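# Lift the rail off two posts onto rubber V pads

## Task

Move the rail off the two posts and set it down on the two rubber V pads below, with no part of the rail still touching or around either post. Then open the grippers and pull the arms away; the rail must stay on the pads by itself, not because a gripper is still holding it.

## Robot and tools

Robot: two arms, left_arm and right_arm, each ending in a two-finger parallel gripper. Watch the rail through four cameras: cam_high and cam_low are fixed, while cam_left_wrist and cam_right_wrist ride on the hands. Every image is 504x504 pixels.

World frame: all reported positions share one frame. Its origin sits on the table surface midway between the arms. +z is up, +x points away from the robot over the table, and left_arm is mounted on the +y side. The arm names do not tell you which side of a picture an arm appears on.

Gripper frame: the fingers extend along the gripper's +z axis and close along its y axis. The reported end_effector_position is the spot between the pads when closed, roughly 2 cm short of the fingertips. Closing pushes the tips about 10 mm further along +z.

The 14-number row: every motion command is one row of 14 numbers, each in [-1, 1]. The first 7 belong to left_arm, the next 7 to right_arm, and each block reads dx, dy, dz, rx, ry, rz, opening. Always send all 14, even when one arm stays put. dx..rz are an offset, not a pose: a displacement of that gripper from its measured pose, expressed in the gripper's own axes. A value of 1.0 stands for 0.6 m of travel or 180 degrees of turn. rx, ry, rz form a single rotation vector. The opening is absolute: +1 means fully open (0.084 m), -1 means shut.

execute_actions(actions): a list of actions, each a table of at most 15 rows. Every row lasts one control step of 1/30 s. If a table has fewer than 15 rows, its final row repeats until the 15 steps are used. All rows in an action are offsets from the gripper pose at the start of that action, not from the previous row. For a call's first action, that start is the most recent pose a result reported. An empty list simply returns the current state and images.

move(target, speed, blocking): target is one 14-number row, as above, giving offsets from the pose in the latest result that shows one. Each gripper travels in a straight line toward its target, and both arms finish together after 0.5 to 10 s; anything longer is cut off at 10 s before arriving. speed is the top path speed in m/s, from 0.002 to 0.5 (default 0.25); turning is capped at twice that value in rad/s. Openings are applied when the move begins. Paths ignore obstacles and the other arm, and a hand may trail, drift or overshoot, mostly near full reach. A faster move or a target set deeper past a contact means a harder hit or push. With blocking=false you get a result after 0.5 s while motion continues; until a result reports the end, further moves and execute_actions are rejected, so use wait or stop.

wait(seconds): 0 to 10; the arms keep their last command and the scene runs on. It returns early if a running move ends.

stop(): brakes a running move. Braking needs distance, more at high speed; the fingers are not stopped.

zoom_image(camera, region): a closer look at one camera's latest image; region is [x0, y0, x1, y1] in pixels, top-left origin, at most 504 by 504.

show_instructions(): shows the scene's reference pictures; nothing moves.

finished_scene(scene): pass the current scene's number to end it once the goal holds. It cannot be undone, and the reply says whether the task succeeded.

Reading results: each arm's state lists end_effector_position (m), end_effector_quat_wxyz and velocities (m/s, rad/s) in the world frame; the printed position can be off, more so at long reach. grip_measured is the actual finger opening on the same scale as the command. Hand target lines show where the controller is currently steering each gripper. A pose unreachable line means a clearance check altered or blocked that arm's command. A move adds a move: line with its ending: done; off_target (not near its pose); moving; held (a check blocked that arm's final step); or fault. It also lists limits that acted: paced means the commanded pose was clipped; held means steps were blocked on the way, after which the arm may surge past the set speed. If only one arm is named, the other finished normally. Distances from each target are also given.

Controller behaviour: each step, the command is clipped to within 70 mm and 16 degrees of the measured pose, so large offsets take several actions; after an action, an arm goes no further than its last clipped pose. Position takes priority over orientation when both cannot be met. Elbows stop just short of straight.

Holding: command an opening clearly below grip_measured to squeeze; the lower, the harder, up to about 24 N per pad for objects up to about 6 cm. Commanding the read grip_measured still presses lightly. Fast closing can squeeze harder.

Hazards: do not drop the rail, knock anything off the table, slam, or shove hard. Keep the arms from striking or pressing against each other, which can end the scene. If contact torque on a joint hits its load limit (waist and shoulder 45.5 N m; upper arm roll, elbow and forearm roll 27.3; wrist pitch and wrist roll 18.2; a carried object's weight counts), that arm backs off, freezes for 10 s and skips the rest of the call. Carrying loads heats motors: MOTOR HOT appears at 65 °C, and at 80 °C the arm is braked until it cools (OVER-TEMPERATURE FAULT). Occasional brief tugs on the held rail or pushes on loose items may occur. Before finishing, open both grippers and withdraw so the rail rests on the pads unaided and clear of the posts.

Each tool is called after "Request:" as name(argument=value, ...), one argument or row to a line, values as JSON.

## Session

Request:
execute_actions(
  actions=[],
)

Request:
show_instructions(
)

Scene clock: 0.00 s.
left_arm: end_effector_position=(+0.4203, +0.8868, +0.1617) grip_measured=+1.00 end_effector_quat_wxyz=(+0.597, +0.413, +0.535, +0.432) end_effector_velocity=(-0.000, -0.000, -0.000) end_effector_angular_velocity=(-0.000, +0.001, +0.000) | right_arm: end_effector_position=(+0.5478, -0.3836, +0.2534) grip_measured=+1.00 end_effector_quat_wxyz=(+0.040, -0.478, +0.872, -0.095) end_effector_velocity=(+0.000, +0.000, -0.000) end_effector_angular_velocity=(+0.000, -0.000, -0.000)
Joint positions: left_arm=[ 1.262  1.004 -0.178  1.785 -1.733  1.329  0.549  0.084] | right_arm=[-0.34  -0.013  0.07   1.123 -0.13   0.965  2.089  0.084]
Joint velocities: left_arm=[ 0.    -0.    -0.    -0.001  0.    -0.    -0.    -0.   ] | right_arm=[ 0.  0.  0.  0.  0. -0.  0. -0.]
Hand target (left_arm): +0.420, +0.887, +0.162; +0.597, +0.413, +0.535, +0.432
Hand target (right_arm): +0.548, -0.384, +0.253; +0.040, -0.478, +0.872, -0.095
camera_calibration (this result's frames):
cam_left_wrist: T_world_to_cam=[[-0.0821503, 0.289392, 0.953679, -0.338994], [-0.0528254, -0.956833, 0.285799, 0.893422], [0.995219, -0.0269, 0.0938913, -0.279607], [0, 0, 0, 1]] pos_world=[0.297617, 0.945436, 0.0942052]
cam_right_wrist: T_world_to_cam=[[-0.830419, 0.519385, -0.2016, 0.733311], [0.537064, 0.842512, -0.0416656, 0.11194], [0.14821, -0.142872, -0.978581, 0.237336], [0, 0, 0, 1]] pos_world=[0.513661, -0.441273, 0.384753]

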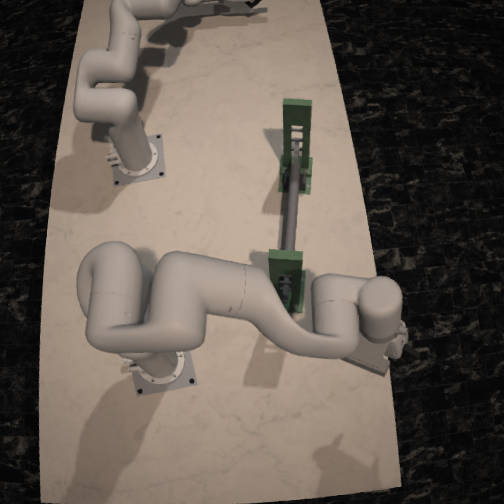

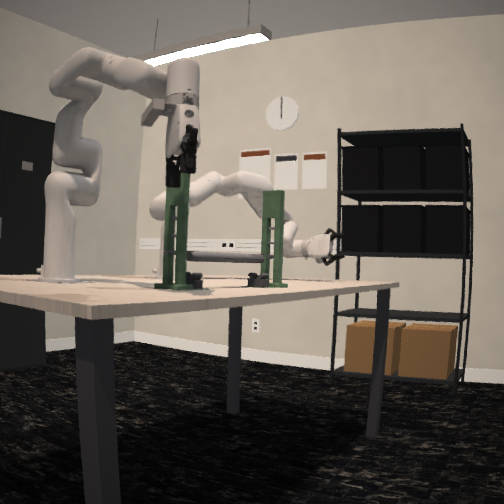

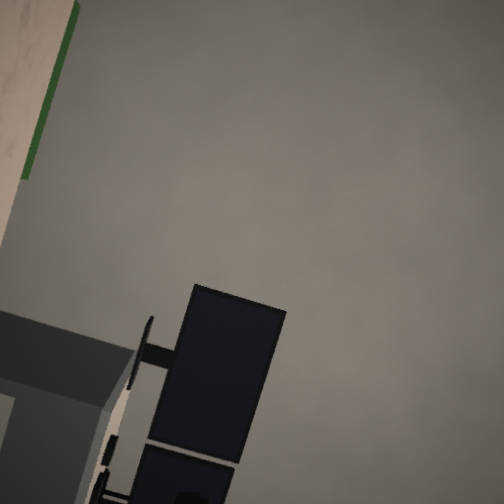

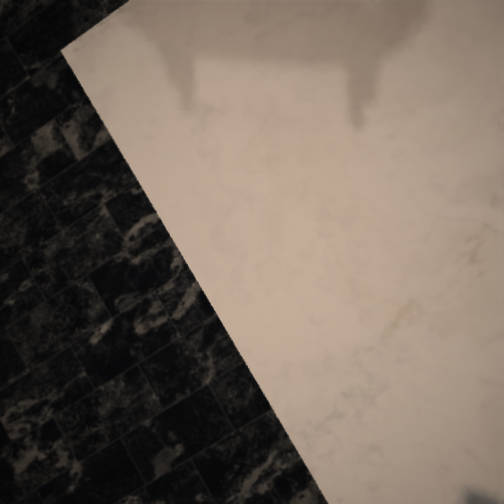

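Reference images for this scene: manual page 1, manual page 2, manual page 3, manual page 4, manual page 5.

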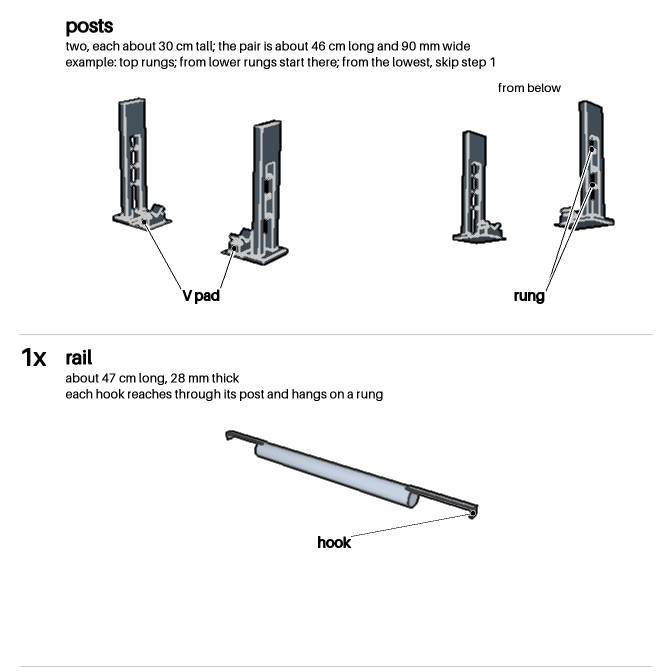

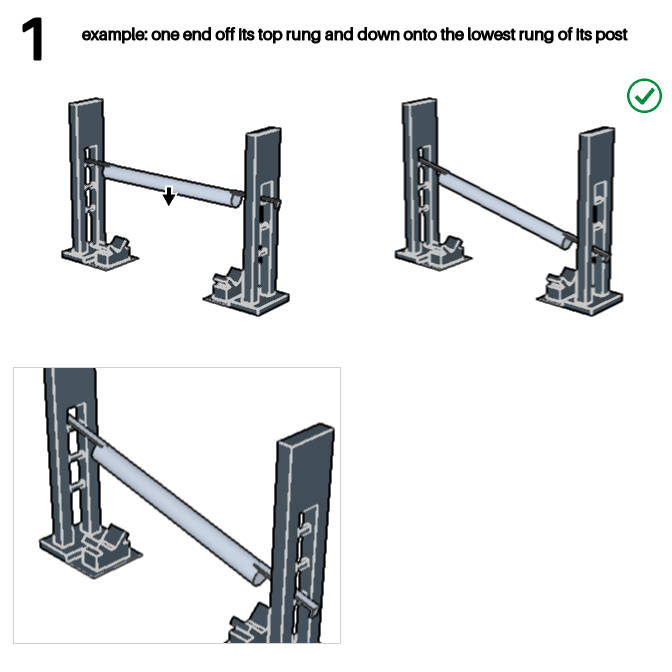

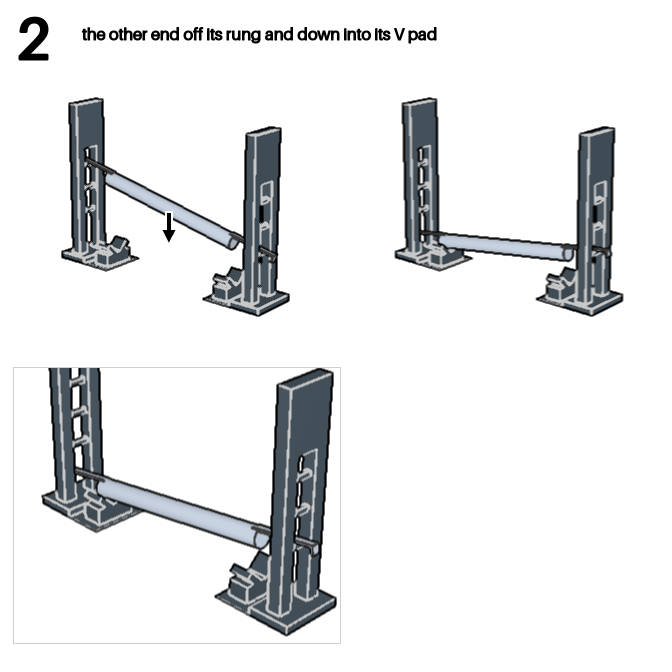

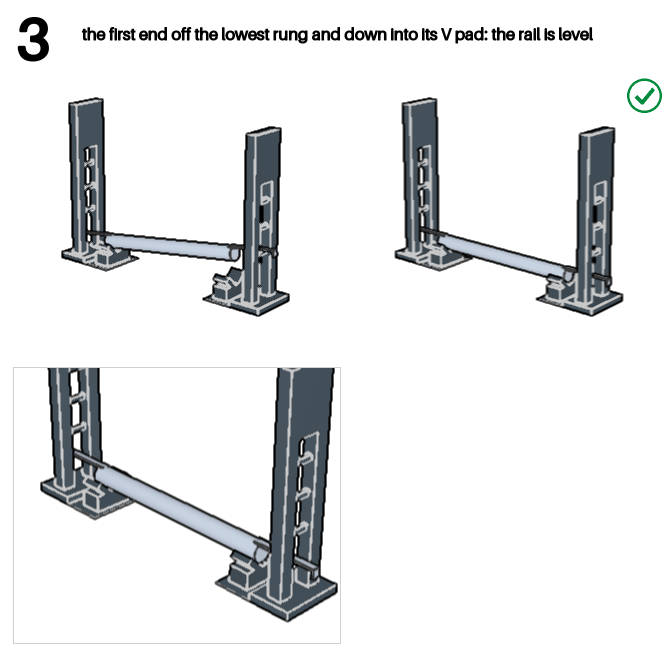

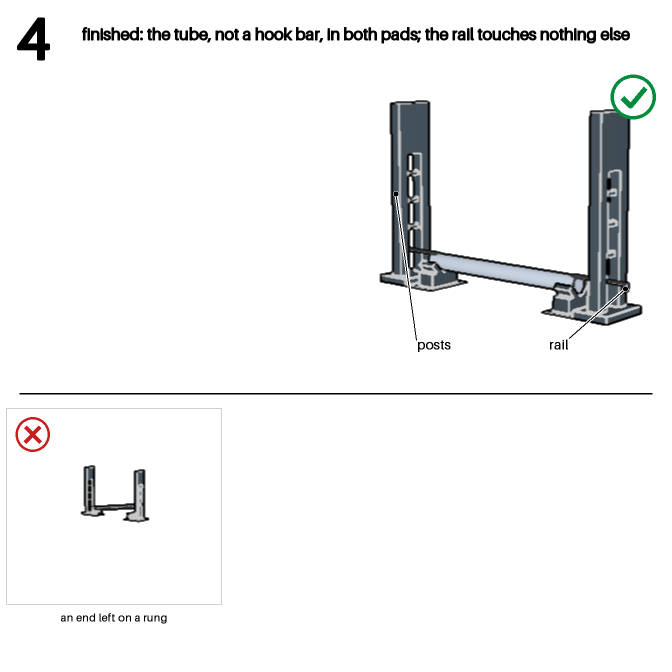

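Request:
move(
  target=[0,0,0,0,0,0,1, -0.4468,0.5093,-0.3313,-0.0623,-0.0202,-0.1238,0.3],
  speed=0.3,
)

Request:
zoom_image(
  camera="cam_low",
  region=[140, 160, 300, 300],
)

Scene clock: 12.77 s.
left_arm: end_effector_position=(+0.4203, +0.8868, +0.1617) grip_measured=+1.00 end_effector_quat_wxyz=(+0.597, +0.413, +0.535, +0.432) end_effector_velocity=(-0.000, +0.000, +0.001) end_effector_angular_velocity=(+0.001, +0.000, +0.000) | right_arm: end_effector_position=(+0.4069, +0.0270, +0.3809) grip_measured=+0.29 end_effector_quat_wxyz=(+0.003, -0.641, +0.767, +0.000) end_effector_velocity=(-0.001, +0.002, +0.000) end_effector_angular_velocity=(-0.003, +0.002, +0.003)
Joint positions: left_arm=[ 1.262  1.004 -0.178  1.785 -1.733  1.329  0.549  0.084] | right_arm=[ 0.081  0.077  0.533  1.634 -0.038  1.562  2.516  0.056]
Joint velocities: left_arm=[ 0.001 -0.001  0.    -0.     0.     0.    -0.     0.   ] | right_arm=[ 0.004  0.008  0.003  0.01  -0.004  0.007  0.004 -0.   ]
Hand target (left_arm): +0.420, +0.887, +0.162; +0.597, +0.413, +0.535, +0.432
Hand target (right_arm): +0.407, +0.027, +0.381; +0.002, -0.642, +0.767, +0.000
Off the commanded pose (left_arm): 0.000 m, 0 deg.
Off the commanded pose (right_arm): 0.001 m, 0 deg.
move: done
camera_calibration (this result's frames):
cam_left_wrist: T_world_to_cam=[[-0.0821504, 0.289392, 0.953679, -0.338994], [-0.0528254, -0.956833, 0.285799, 0.893422], [0.995219, -0.0268999, 0.0938915, -0.279607], [0, 0, 0, 1]] pos_world=[0.297617, 0.945436, 0.0942052]
cam_right_wrist: T_world_to_cam=[[-0.985388, 0.170321, -0.00103592, 0.424848], [0.170315, 0.98526, -0.0159882, -0.0174239], [-0.00170248, -0.015931, -0.999872, 0.50732], [0, 0, 0, 1]] pos_world=[0.422472, -0.0471112, 0.507417]

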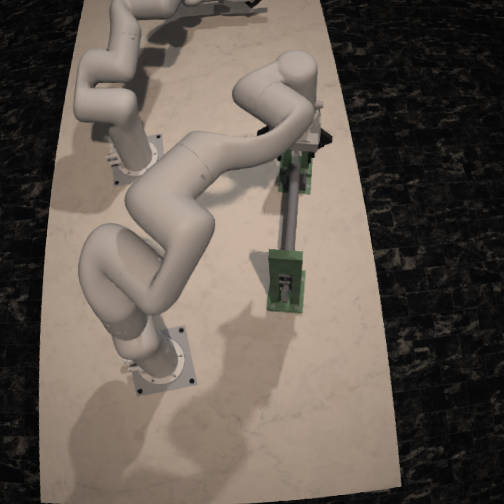

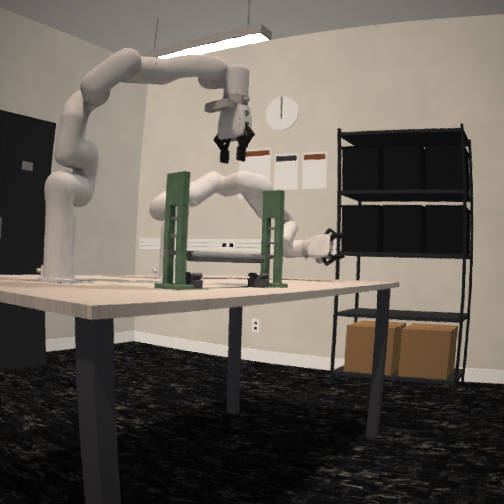

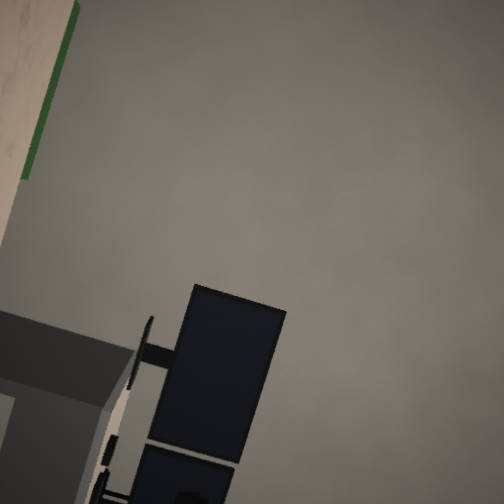

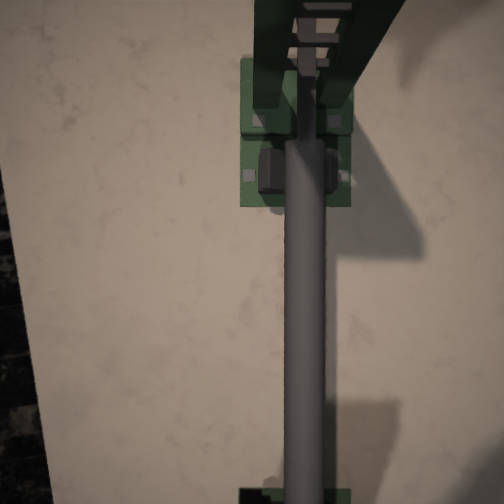

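Region (140, 160, 300, 300) of cam_low's 504x504 image, scaled by 3.150, with more detail than that image has; it fills the top 441 rows of this view, and the rest is white.

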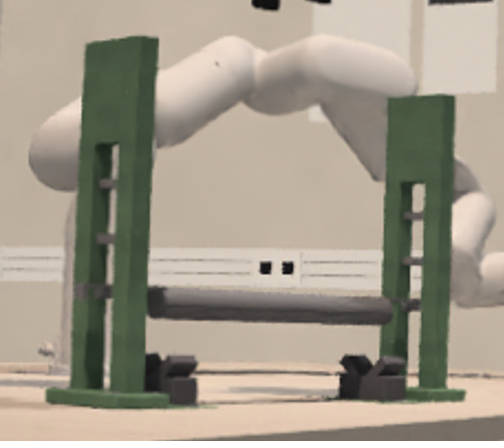

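Request:
move(
  target=[0,0,0,0,0,0,1, 0,0.005,0.44,0,0.0222,0.0022,0.4],
  speed=0.25,
)

Scene clock: 23.00 s.
left_arm: end_effector_position=(+0.4203, +0.8868, +0.1617) grip_measured=+1.00 end_effector_quat_wxyz=(+0.597, +0.413, +0.535, +0.432) end_effector_velocity=(-0.001, +0.000, -0.000) end_effector_angular_velocity=(-0.000, +0.001, +0.001) | right_arm: end_effector_position=(+0.4051, +0.0290, +0.1174) grip_measured=+0.39 end_effector_quat_wxyz=(-0.023, -0.638, +0.769, -0.022) end_effector_velocity=(-0.000, -0.001, -0.004) end_effector_angular_velocity=(-0.005, +0.003, -0.001)
Joint positions: left_arm=[ 1.262  1.004 -0.178  1.785 -1.733  1.329  0.549  0.084] | right_arm=[ 0.118  0.271  0.514  1.093 -0.217  0.919  2.668  0.061]
Joint velocities: left_arm=[ 0.001 -0.001  0.    -0.002  0.001 -0.    -0.     0.   ] | right_arm=[ 0.002  0.008 -0.003 -0.001 -0.006 -0.003  0.005  0.   ]
Hand target (left_arm): +0.420, +0.887, +0.162; +0.597, +0.413, +0.535, +0.432
Hand target (right_arm): +0.405, +0.029, +0.117; -0.024, -0.638, +0.769, -0.022
Off the commanded pose (left_arm): 0.000 m, 0 deg.
Off the commanded pose (right_arm): 0.001 m, 0 deg.
move: done
camera_calibration (this result's frames):
cam_left_wrist: T_world_to_cam=[[-0.0821504, 0.289392, 0.953679, -0.338994], [-0.0528253, -0.956833, 0.285799, 0.893422], [0.995219, -0.0268999, 0.0938914, -0.279607], [0, 0, 0, 1]] pos_world=[0.297617, 0.945436, 0.0942052]
cam_right_wrist: T_world_to_cam=[[-0.984169, 0.177223, -0.00160102, 0.421921], [0.176721, 0.980616, -0.0846231, -0.0176556], [-0.0134272, -0.0835664, -0.996412, 0.25023], [0, 0, 0, 1]] pos_world=[0.421722, -0.03655, 0.248514]

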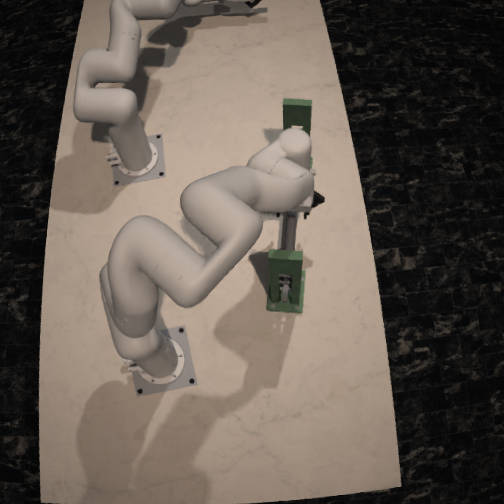

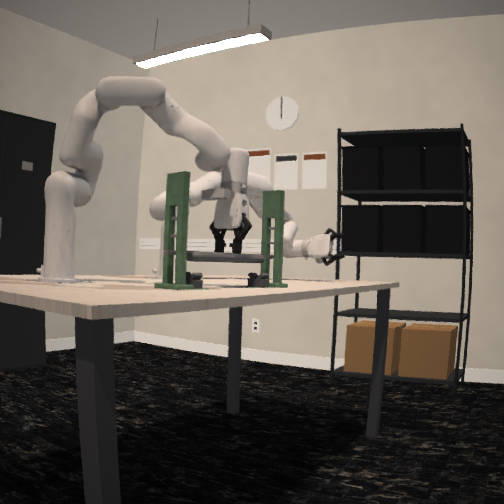

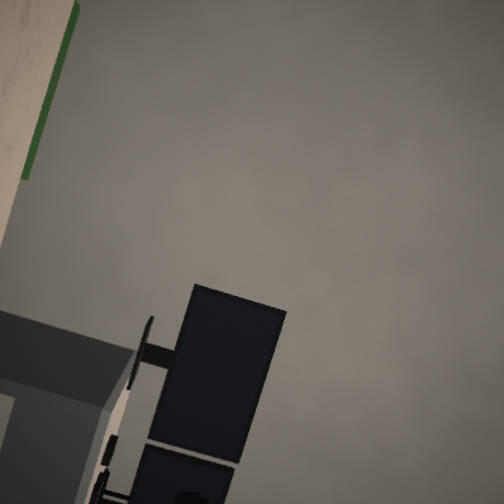

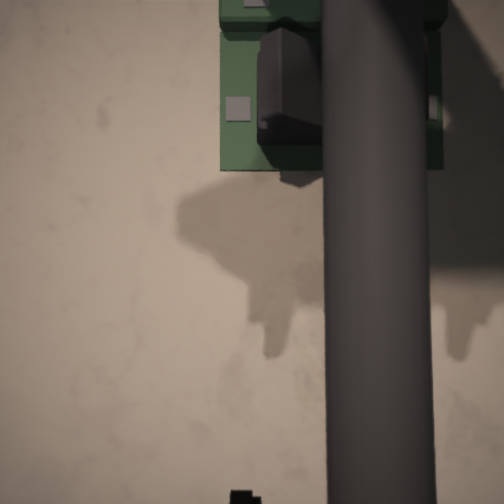

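Request:
move(
  target=[0,0,0,0,0,0,1, -0.0013,0,0.0657,0,0.0167,0,0.4],
  speed=0.08,
)

Request:
execute_actions(
  actions=[
    [[0,0,0,0,0,0,1,0,0,0,0,0,0,0.25],[0,0,0,0,0,0,1,0,0,0,0,0,0,0.1],[0,0,0,0,0,0,1,0,0,0,0,0,0,-0.05],[0,0,0,0,0,0,1,0,0,0,0,0,0,-0.15],[0,0,0,0,0,0,1,0,0,0,0,0,0,-0.2],[0,0,0,0,0,0,1,0,0,0,0,0,0,-0.25],[0,0,0,0,0,0,1,0,0,0,0,0,0,-0.3],[0,0,0,0,0,0,1,0,0,0,0,0,0,-0.35],[0,0,0,0,0,0,1,0,0,0,0,0,0,-0.4],[0,0,0,0,0,0,1,0,0,0,0,0,0,-0.5],[0,0,0,0,0,0,1,0,0,0,0,0,0,-0.6],[0,0,0,0,0,0,1,0,0,0,0,0,0,-0.7],[0,0,0,0,0,0,1,0,0,0,0,0,0,-0.8],[0,0,0,0,0,0,1,0,0,0,0,0,0,-1]],
  ],
)

Request:
zoom_image(
  camera="cam_low",
  region=[140, 160, 300, 300],
)

Scene clock: 31.73 s.
left_arm: end_effector_position=(+0.4203, +0.8868, +0.1617) grip_measured=+1.00 end_effector_quat_wxyz=(+0.597, +0.413, +0.535, +0.432) end_effector_velocity=(+0.001, -0.001, +0.000) end_effector_angular_velocity=(-0.000, -0.000, -0.001) | right_arm: end_effector_position=(+0.4051, +0.0273, +0.0785) grip_measured=+0.39 end_effector_quat_wxyz=(-0.043, -0.638, +0.768, -0.039) end_effector_velocity=(+0.000, -0.000, -0.002) end_effector_angular_velocity=(-0.004, -0.001, -0.001)
Joint positions: left_arm=[ 1.262  1.004 -0.178  1.785 -1.733  1.329  0.549  0.084] | right_arm=[ 0.158  0.369  0.483  1.107 -0.307  0.895  2.74   0.061]
Joint velocities: left_arm=[-0.001 -0.    -0.    -0.001 -0.    -0.     0.     0.   ] | right_arm=[ 0.004  0.006 -0.003  0.002 -0.006  0.     0.005 -0.   ]
Hand target (left_arm): +0.420, +0.887, +0.162; +0.597, +0.413, +0.535, +0.432
Hand target (right_arm): +0.405, +0.027, +0.078; -0.044, -0.638, +0.768, -0.039
Off the commanded pose (left_arm): 0.000 m, 0 deg.
Off the commanded pose (right_arm): 0.000 m, 0 deg.
move: done
camera_calibration (this result's frames):
cam_left_wrist: T_world_to_cam=[[-0.0821504, 0.289392, 0.953679, -0.338994], [-0.0528254, -0.956833, 0.285799, 0.893422], [0.995219, -0.0269, 0.0938915, -0.279607], [0, 0, 0, 1]] pos_world=[0.297617, 0.945436, 0.0942053]
cam_right_wrist: T_world_to_cam=[[-0.984132, 0.17743, -0.00180221, 0.422119], [0.176026, 0.974962, -0.13588, -0.0148872], [-0.0223521, -0.134041, -0.990724, 0.215827], [0, 0, 0, 1]] pos_world=[0.422865, -0.0314526, 0.212563]

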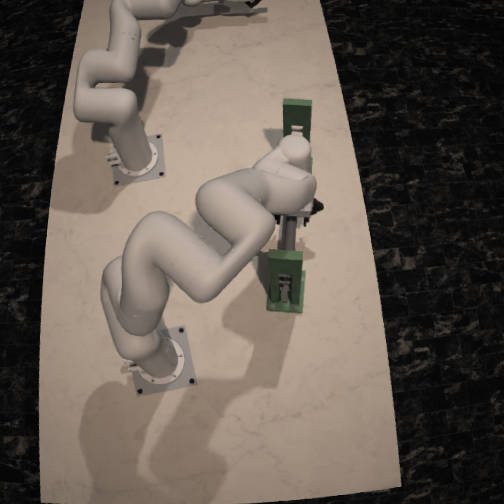

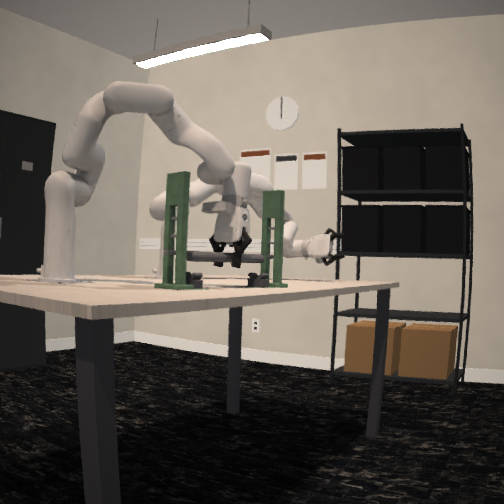

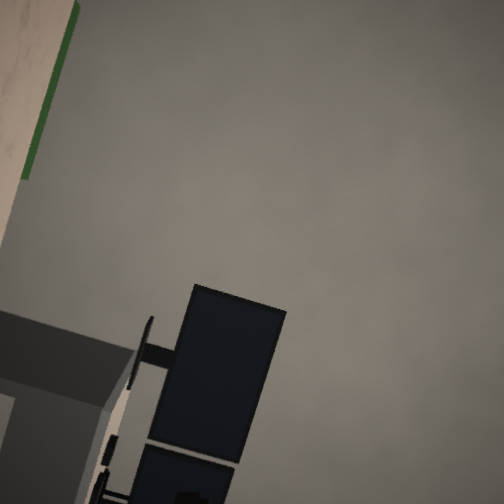

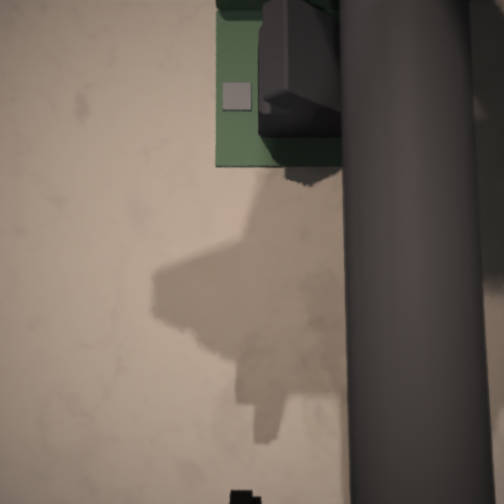

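Scene clock: 32.23 s.
left_arm: end_effector_position=(+0.4203, +0.8868, +0.1617) grip_measured=+1.00 end_effector_quat_wxyz=(+0.597, +0.413, +0.535, +0.432) end_effector_velocity=(+0.001, -0.001, -0.000) end_effector_angular_velocity=(-0.001, -0.000, -0.002) | right_arm: end_effector_position=(+0.4050, +0.0274, +0.0785) grip_measured=-0.40 end_effector_quat_wxyz=(-0.043, -0.638, +0.768, -0.039) end_effector_velocity=(+0.000, +0.000, +0.000) end_effector_angular_velocity=(+0.001, -0.001, -0.001)
Joint positions: left_arm=[ 1.262  1.004 -0.178  1.785 -1.733  1.329  0.549  0.084] | right_arm=[ 0.158  0.369  0.484  1.107 -0.307  0.895  2.74   0.027]
Joint velocities: left_arm=[-0.002  0.    -0.    -0.    -0.     0.    -0.     0.   ] | right_arm=[-0.     0.    -0.     0.001  0.    -0.     0.     0.   ]
Hand target (left_arm): +0.420, +0.887, +0.162; +0.597, +0.413, +0.535, +0.432
Hand target (right_arm): +0.405, +0.027, +0.078; -0.043, -0.638, +0.768, -0.039
Off the commanded pose (left_arm): 0.000 m, 0 deg.
Off the commanded pose (right_arm): 0.000 m, 0 deg.
camera_calibration (this result's frames):
cam_left_wrist: T_world_to_cam=[[-0.0821505, 0.289392, 0.953679, -0.338994], [-0.0528253, -0.956833, 0.285798, 0.893422], [0.995219, -0.0268999, 0.0938915, -0.279607], [0, 0, 0, 1]] pos_world=[0.297617, 0.945436, 0.0942053]
cam_right_wrist: T_world_to_cam=[[-0.984212, 0.176983, -0.00183557, 0.422088], [0.175587, 0.97504, -0.135893, -0.0147547], [-0.022261, -0.13407, -0.990722, 0.215847], [0, 0, 0, 1]] pos_world=[0.42282, -0.0313774, 0.212614]

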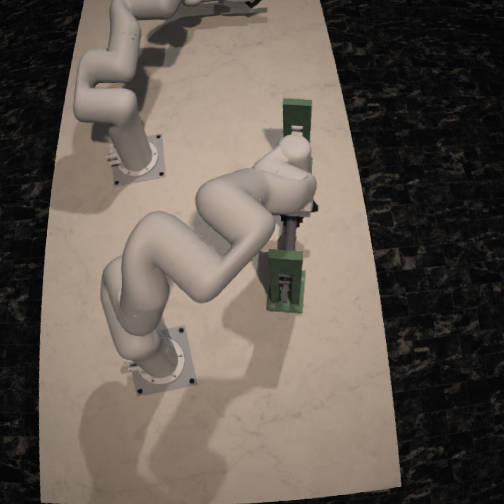

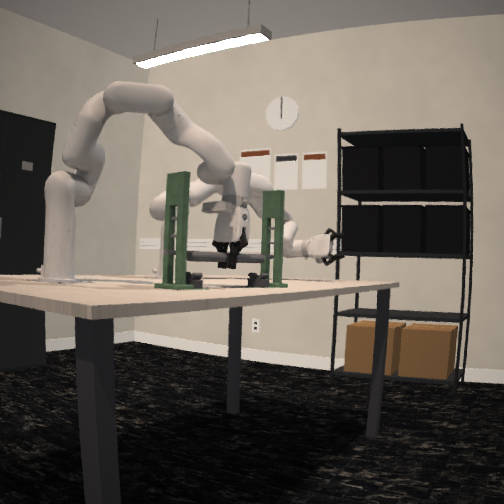

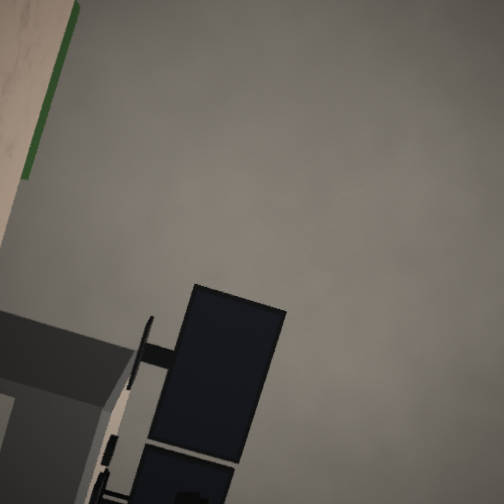

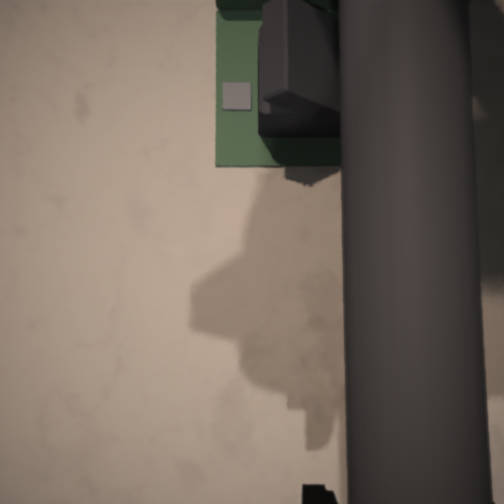

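Region (140, 160, 300, 300) of cam_low's 504x504 image, scaled by 3.150, with more detail than that image has; it fills the top 441 rows of this view, and the rest is white.

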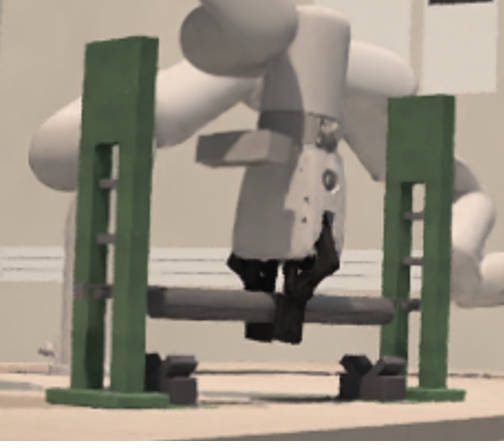

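Request:
move(
  target=[0,0,0,0,0,0,1, 0.0036,0,-0.0298,0,0,0,-1],
  speed=0.03,
)

Request:
move(
  target=[0,0,0,0,0,0,1, 0.0612,0,0.0073,0,0,0,-1],
  speed=0.03,
)

Request:
zoom_image(
  camera="cam_low",
  region=[240, 225, 300, 285],
)

Request:
zoom_image(
  camera="cam_low",
  region=[150, 225, 210, 285],
)

Scene clock: 37.10 s.
left_arm: end_effector_position=(+0.4203, +0.8868, +0.1617) grip_measured=+1.00 end_effector_quat_wxyz=(+0.597, +0.413, +0.535, +0.432) end_effector_velocity=(-0.001, +0.001, +0.000) end_effector_angular_velocity=(+0.000, +0.000, +0.001) | right_arm: end_effector_position=(+0.4049, +0.0273, +0.0963) grip_measured=-0.40 end_effector_quat_wxyz=(-0.043, -0.638, +0.768, -0.039) end_effector_velocity=(-0.001, -0.001, +0.001) end_effector_angular_velocity=(-0.003, +0.003, -0.000)
Joint positions: left_arm=[ 1.262  1.004 -0.178  1.785 -1.733  1.329  0.549  0.084] | right_arm=[ 0.15   0.335  0.495  1.118 -0.282  0.935  2.721  0.027]
Joint velocities: left_arm=[ 0.001 -0.     0.001  0.    -0.     0.    -0.     0.   ] | right_arm=[-0.001 -0.002  0.    -0.     0.003  0.006 -0.002  0.   ]
Hand target (left_arm): +0.420, +0.887, +0.162; +0.597, +0.413, +0.535, +0.432
Hand target (right_arm): +0.405, +0.027, +0.097; -0.043, -0.638, +0.768, -0.039
Off the commanded pose (left_arm): 0.000 m, 0 deg.
Off the commanded pose (right_arm): 0.000 m, 0 deg.
move: done
camera_calibration (this result's frames):
cam_left_wrist: T_world_to_cam=[[-0.0821506, 0.289392, 0.953679, -0.338994], [-0.0528255, -0.956833, 0.285799, 0.893422], [0.995219, -0.0269, 0.0938916, -0.279607], [0, 0, 0, 1]] pos_world=[0.297617, 0.945436, 0.0942053]
cam_right_wrist: T_world_to_cam=[[-0.984214, 0.176977, -0.00168306, 0.421981], [0.175556, 0.975017, -0.136095, -0.0121598], [-0.0224446, -0.134242, -0.990694, 0.233491], [0, 0, 0, 1]] pos_world=[0.422694, -0.0314806, 0.230374]

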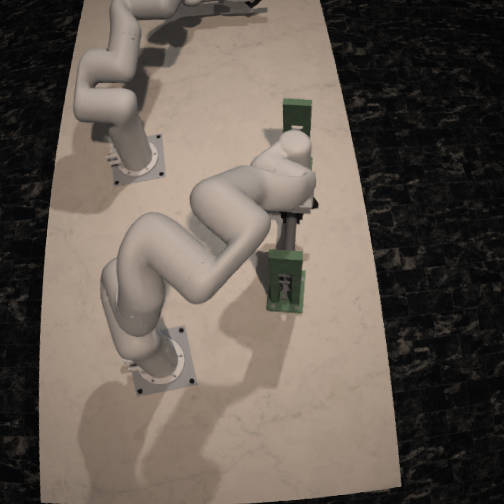

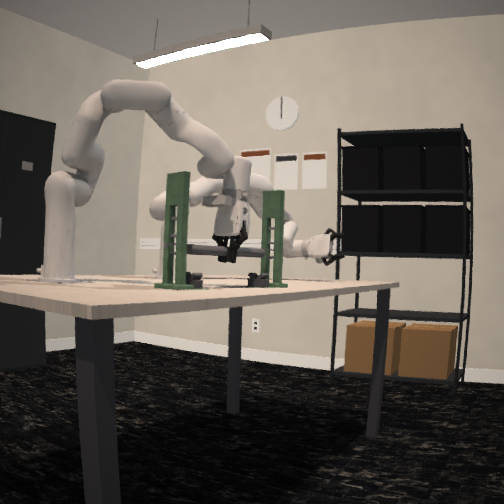

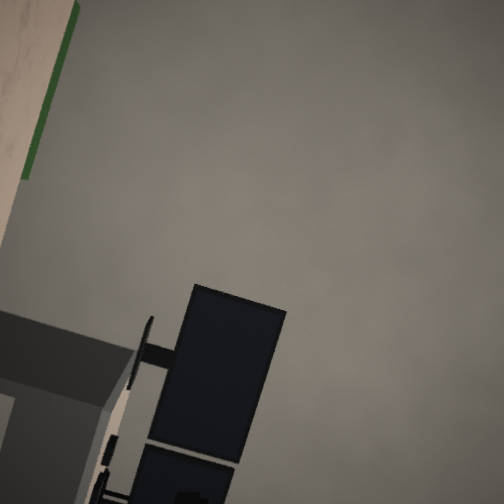

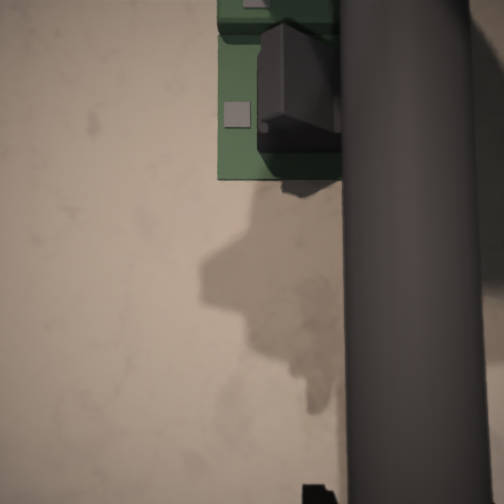

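Scene clock: 38.67 s.
left_arm: end_effector_position=(+0.4203, +0.8868, +0.1617) grip_measured=+1.00 end_effector_quat_wxyz=(+0.597, +0.413, +0.535, +0.432) end_effector_velocity=(-0.000, -0.000, -0.002) end_effector_angular_velocity=(-0.003, +0.001, +0.000) | right_arm: end_effector_position=(+0.3982, -0.0089, +0.0962) grip_measured=-0.40 end_effector_quat_wxyz=(-0.043, -0.638, +0.768, -0.039) end_effector_velocity=(-0.002, -0.002, -0.001) end_effector_angular_velocity=(-0.001, +0.002, +0.003)
Joint positions: left_arm=[ 1.262  1.004 -0.178  1.785 -1.733  1.329  0.549  0.084] | right_arm=[ 0.092  0.24   0.494  0.995 -0.242  0.888  2.652  0.027]
Joint velocities: left_arm=[ 0.001  0.001 -0.001 -0.002  0.    -0.     0.     0.   ] | right_arm=[-0.002 -0.005  0.001 -0.01   0.003 -0.003 -0.005 -0.   ]
Hand target (left_arm): +0.420, +0.887, +0.162; +0.597, +0.413, +0.535, +0.432
Hand target (right_arm): +0.398, -0.009, +0.096; -0.043, -0.638, +0.768, -0.039
Off the commanded pose (left_arm): 0.000 m, 0 deg.
Off the commanded pose (right_arm): 0.000 m, 0 deg.
move: done
camera_calibration (this result's frames):
cam_left_wrist: T_world_to_cam=[[-0.0821506, 0.289392, 0.953679, -0.338994], [-0.0528255, -0.956833, 0.285798, 0.893422], [0.995219, -0.0269001, 0.0938917, -0.279607], [0, 0, 0, 1]] pos_world=[0.297617, 0.945436, 0.0942053]
cam_right_wrist: T_world_to_cam=[[-0.984251, 0.176765, -0.00181434, 0.421865], [0.17536, 0.975028, -0.136272, 0.0243176], [-0.0223192, -0.134444, -0.99067, 0.228349], [0, 0, 0, 1]] pos_world=[0.416053, -0.067581, 0.230297]

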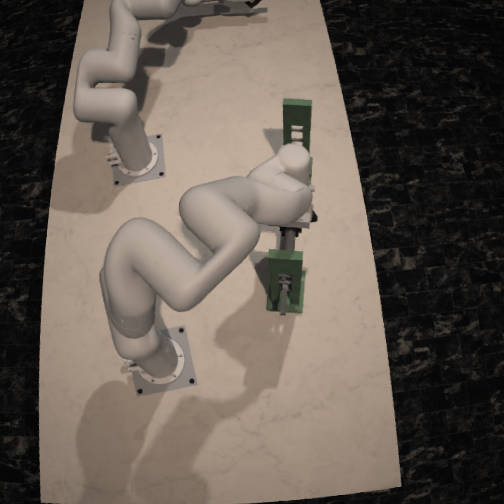

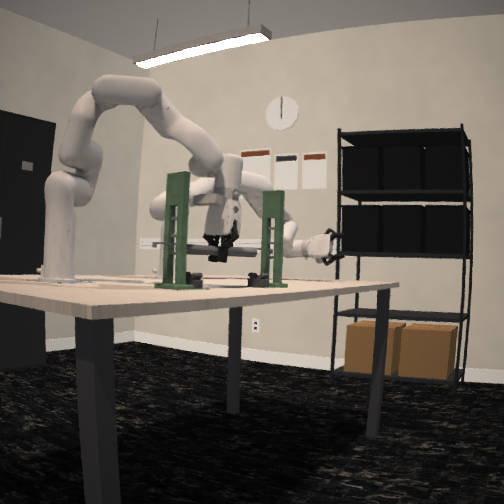

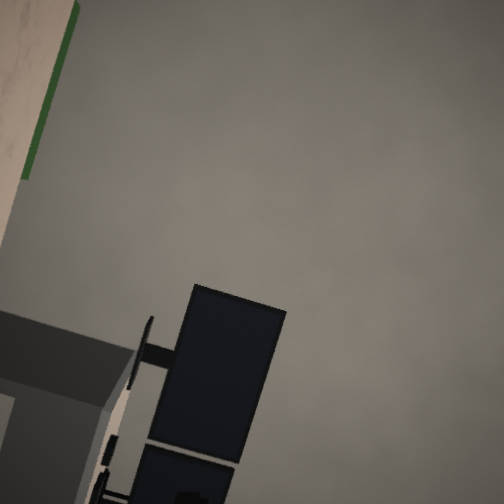

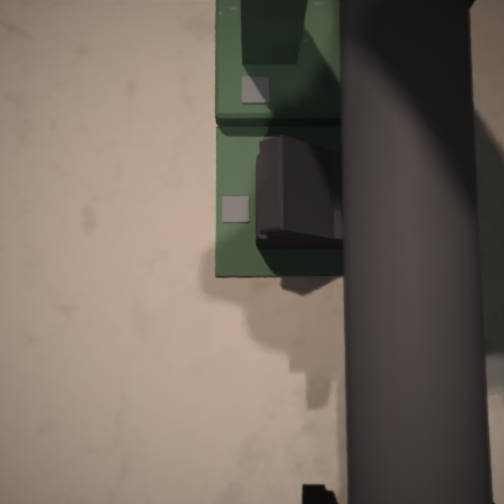

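Region (240, 225, 300, 285) of cam_low's 504x504 image, scaled by 8.400, with more detail than that image has.

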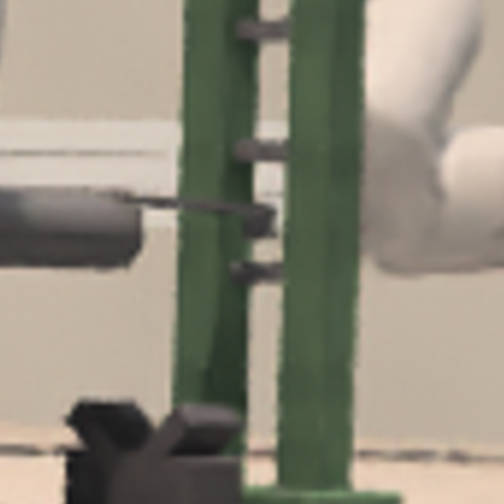

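Region (150, 225, 210, 285) of cam_low's 504x504 image, scaled by 8.400, with more detail than that image has.

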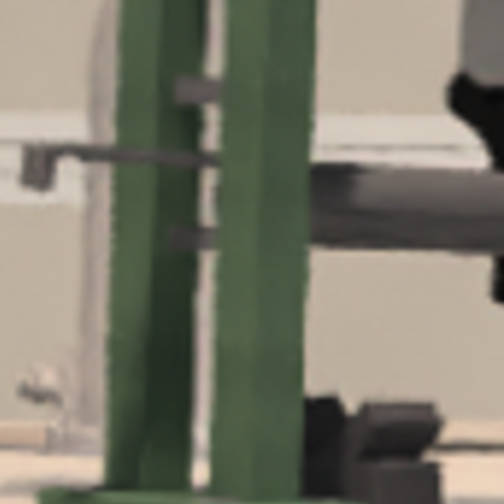

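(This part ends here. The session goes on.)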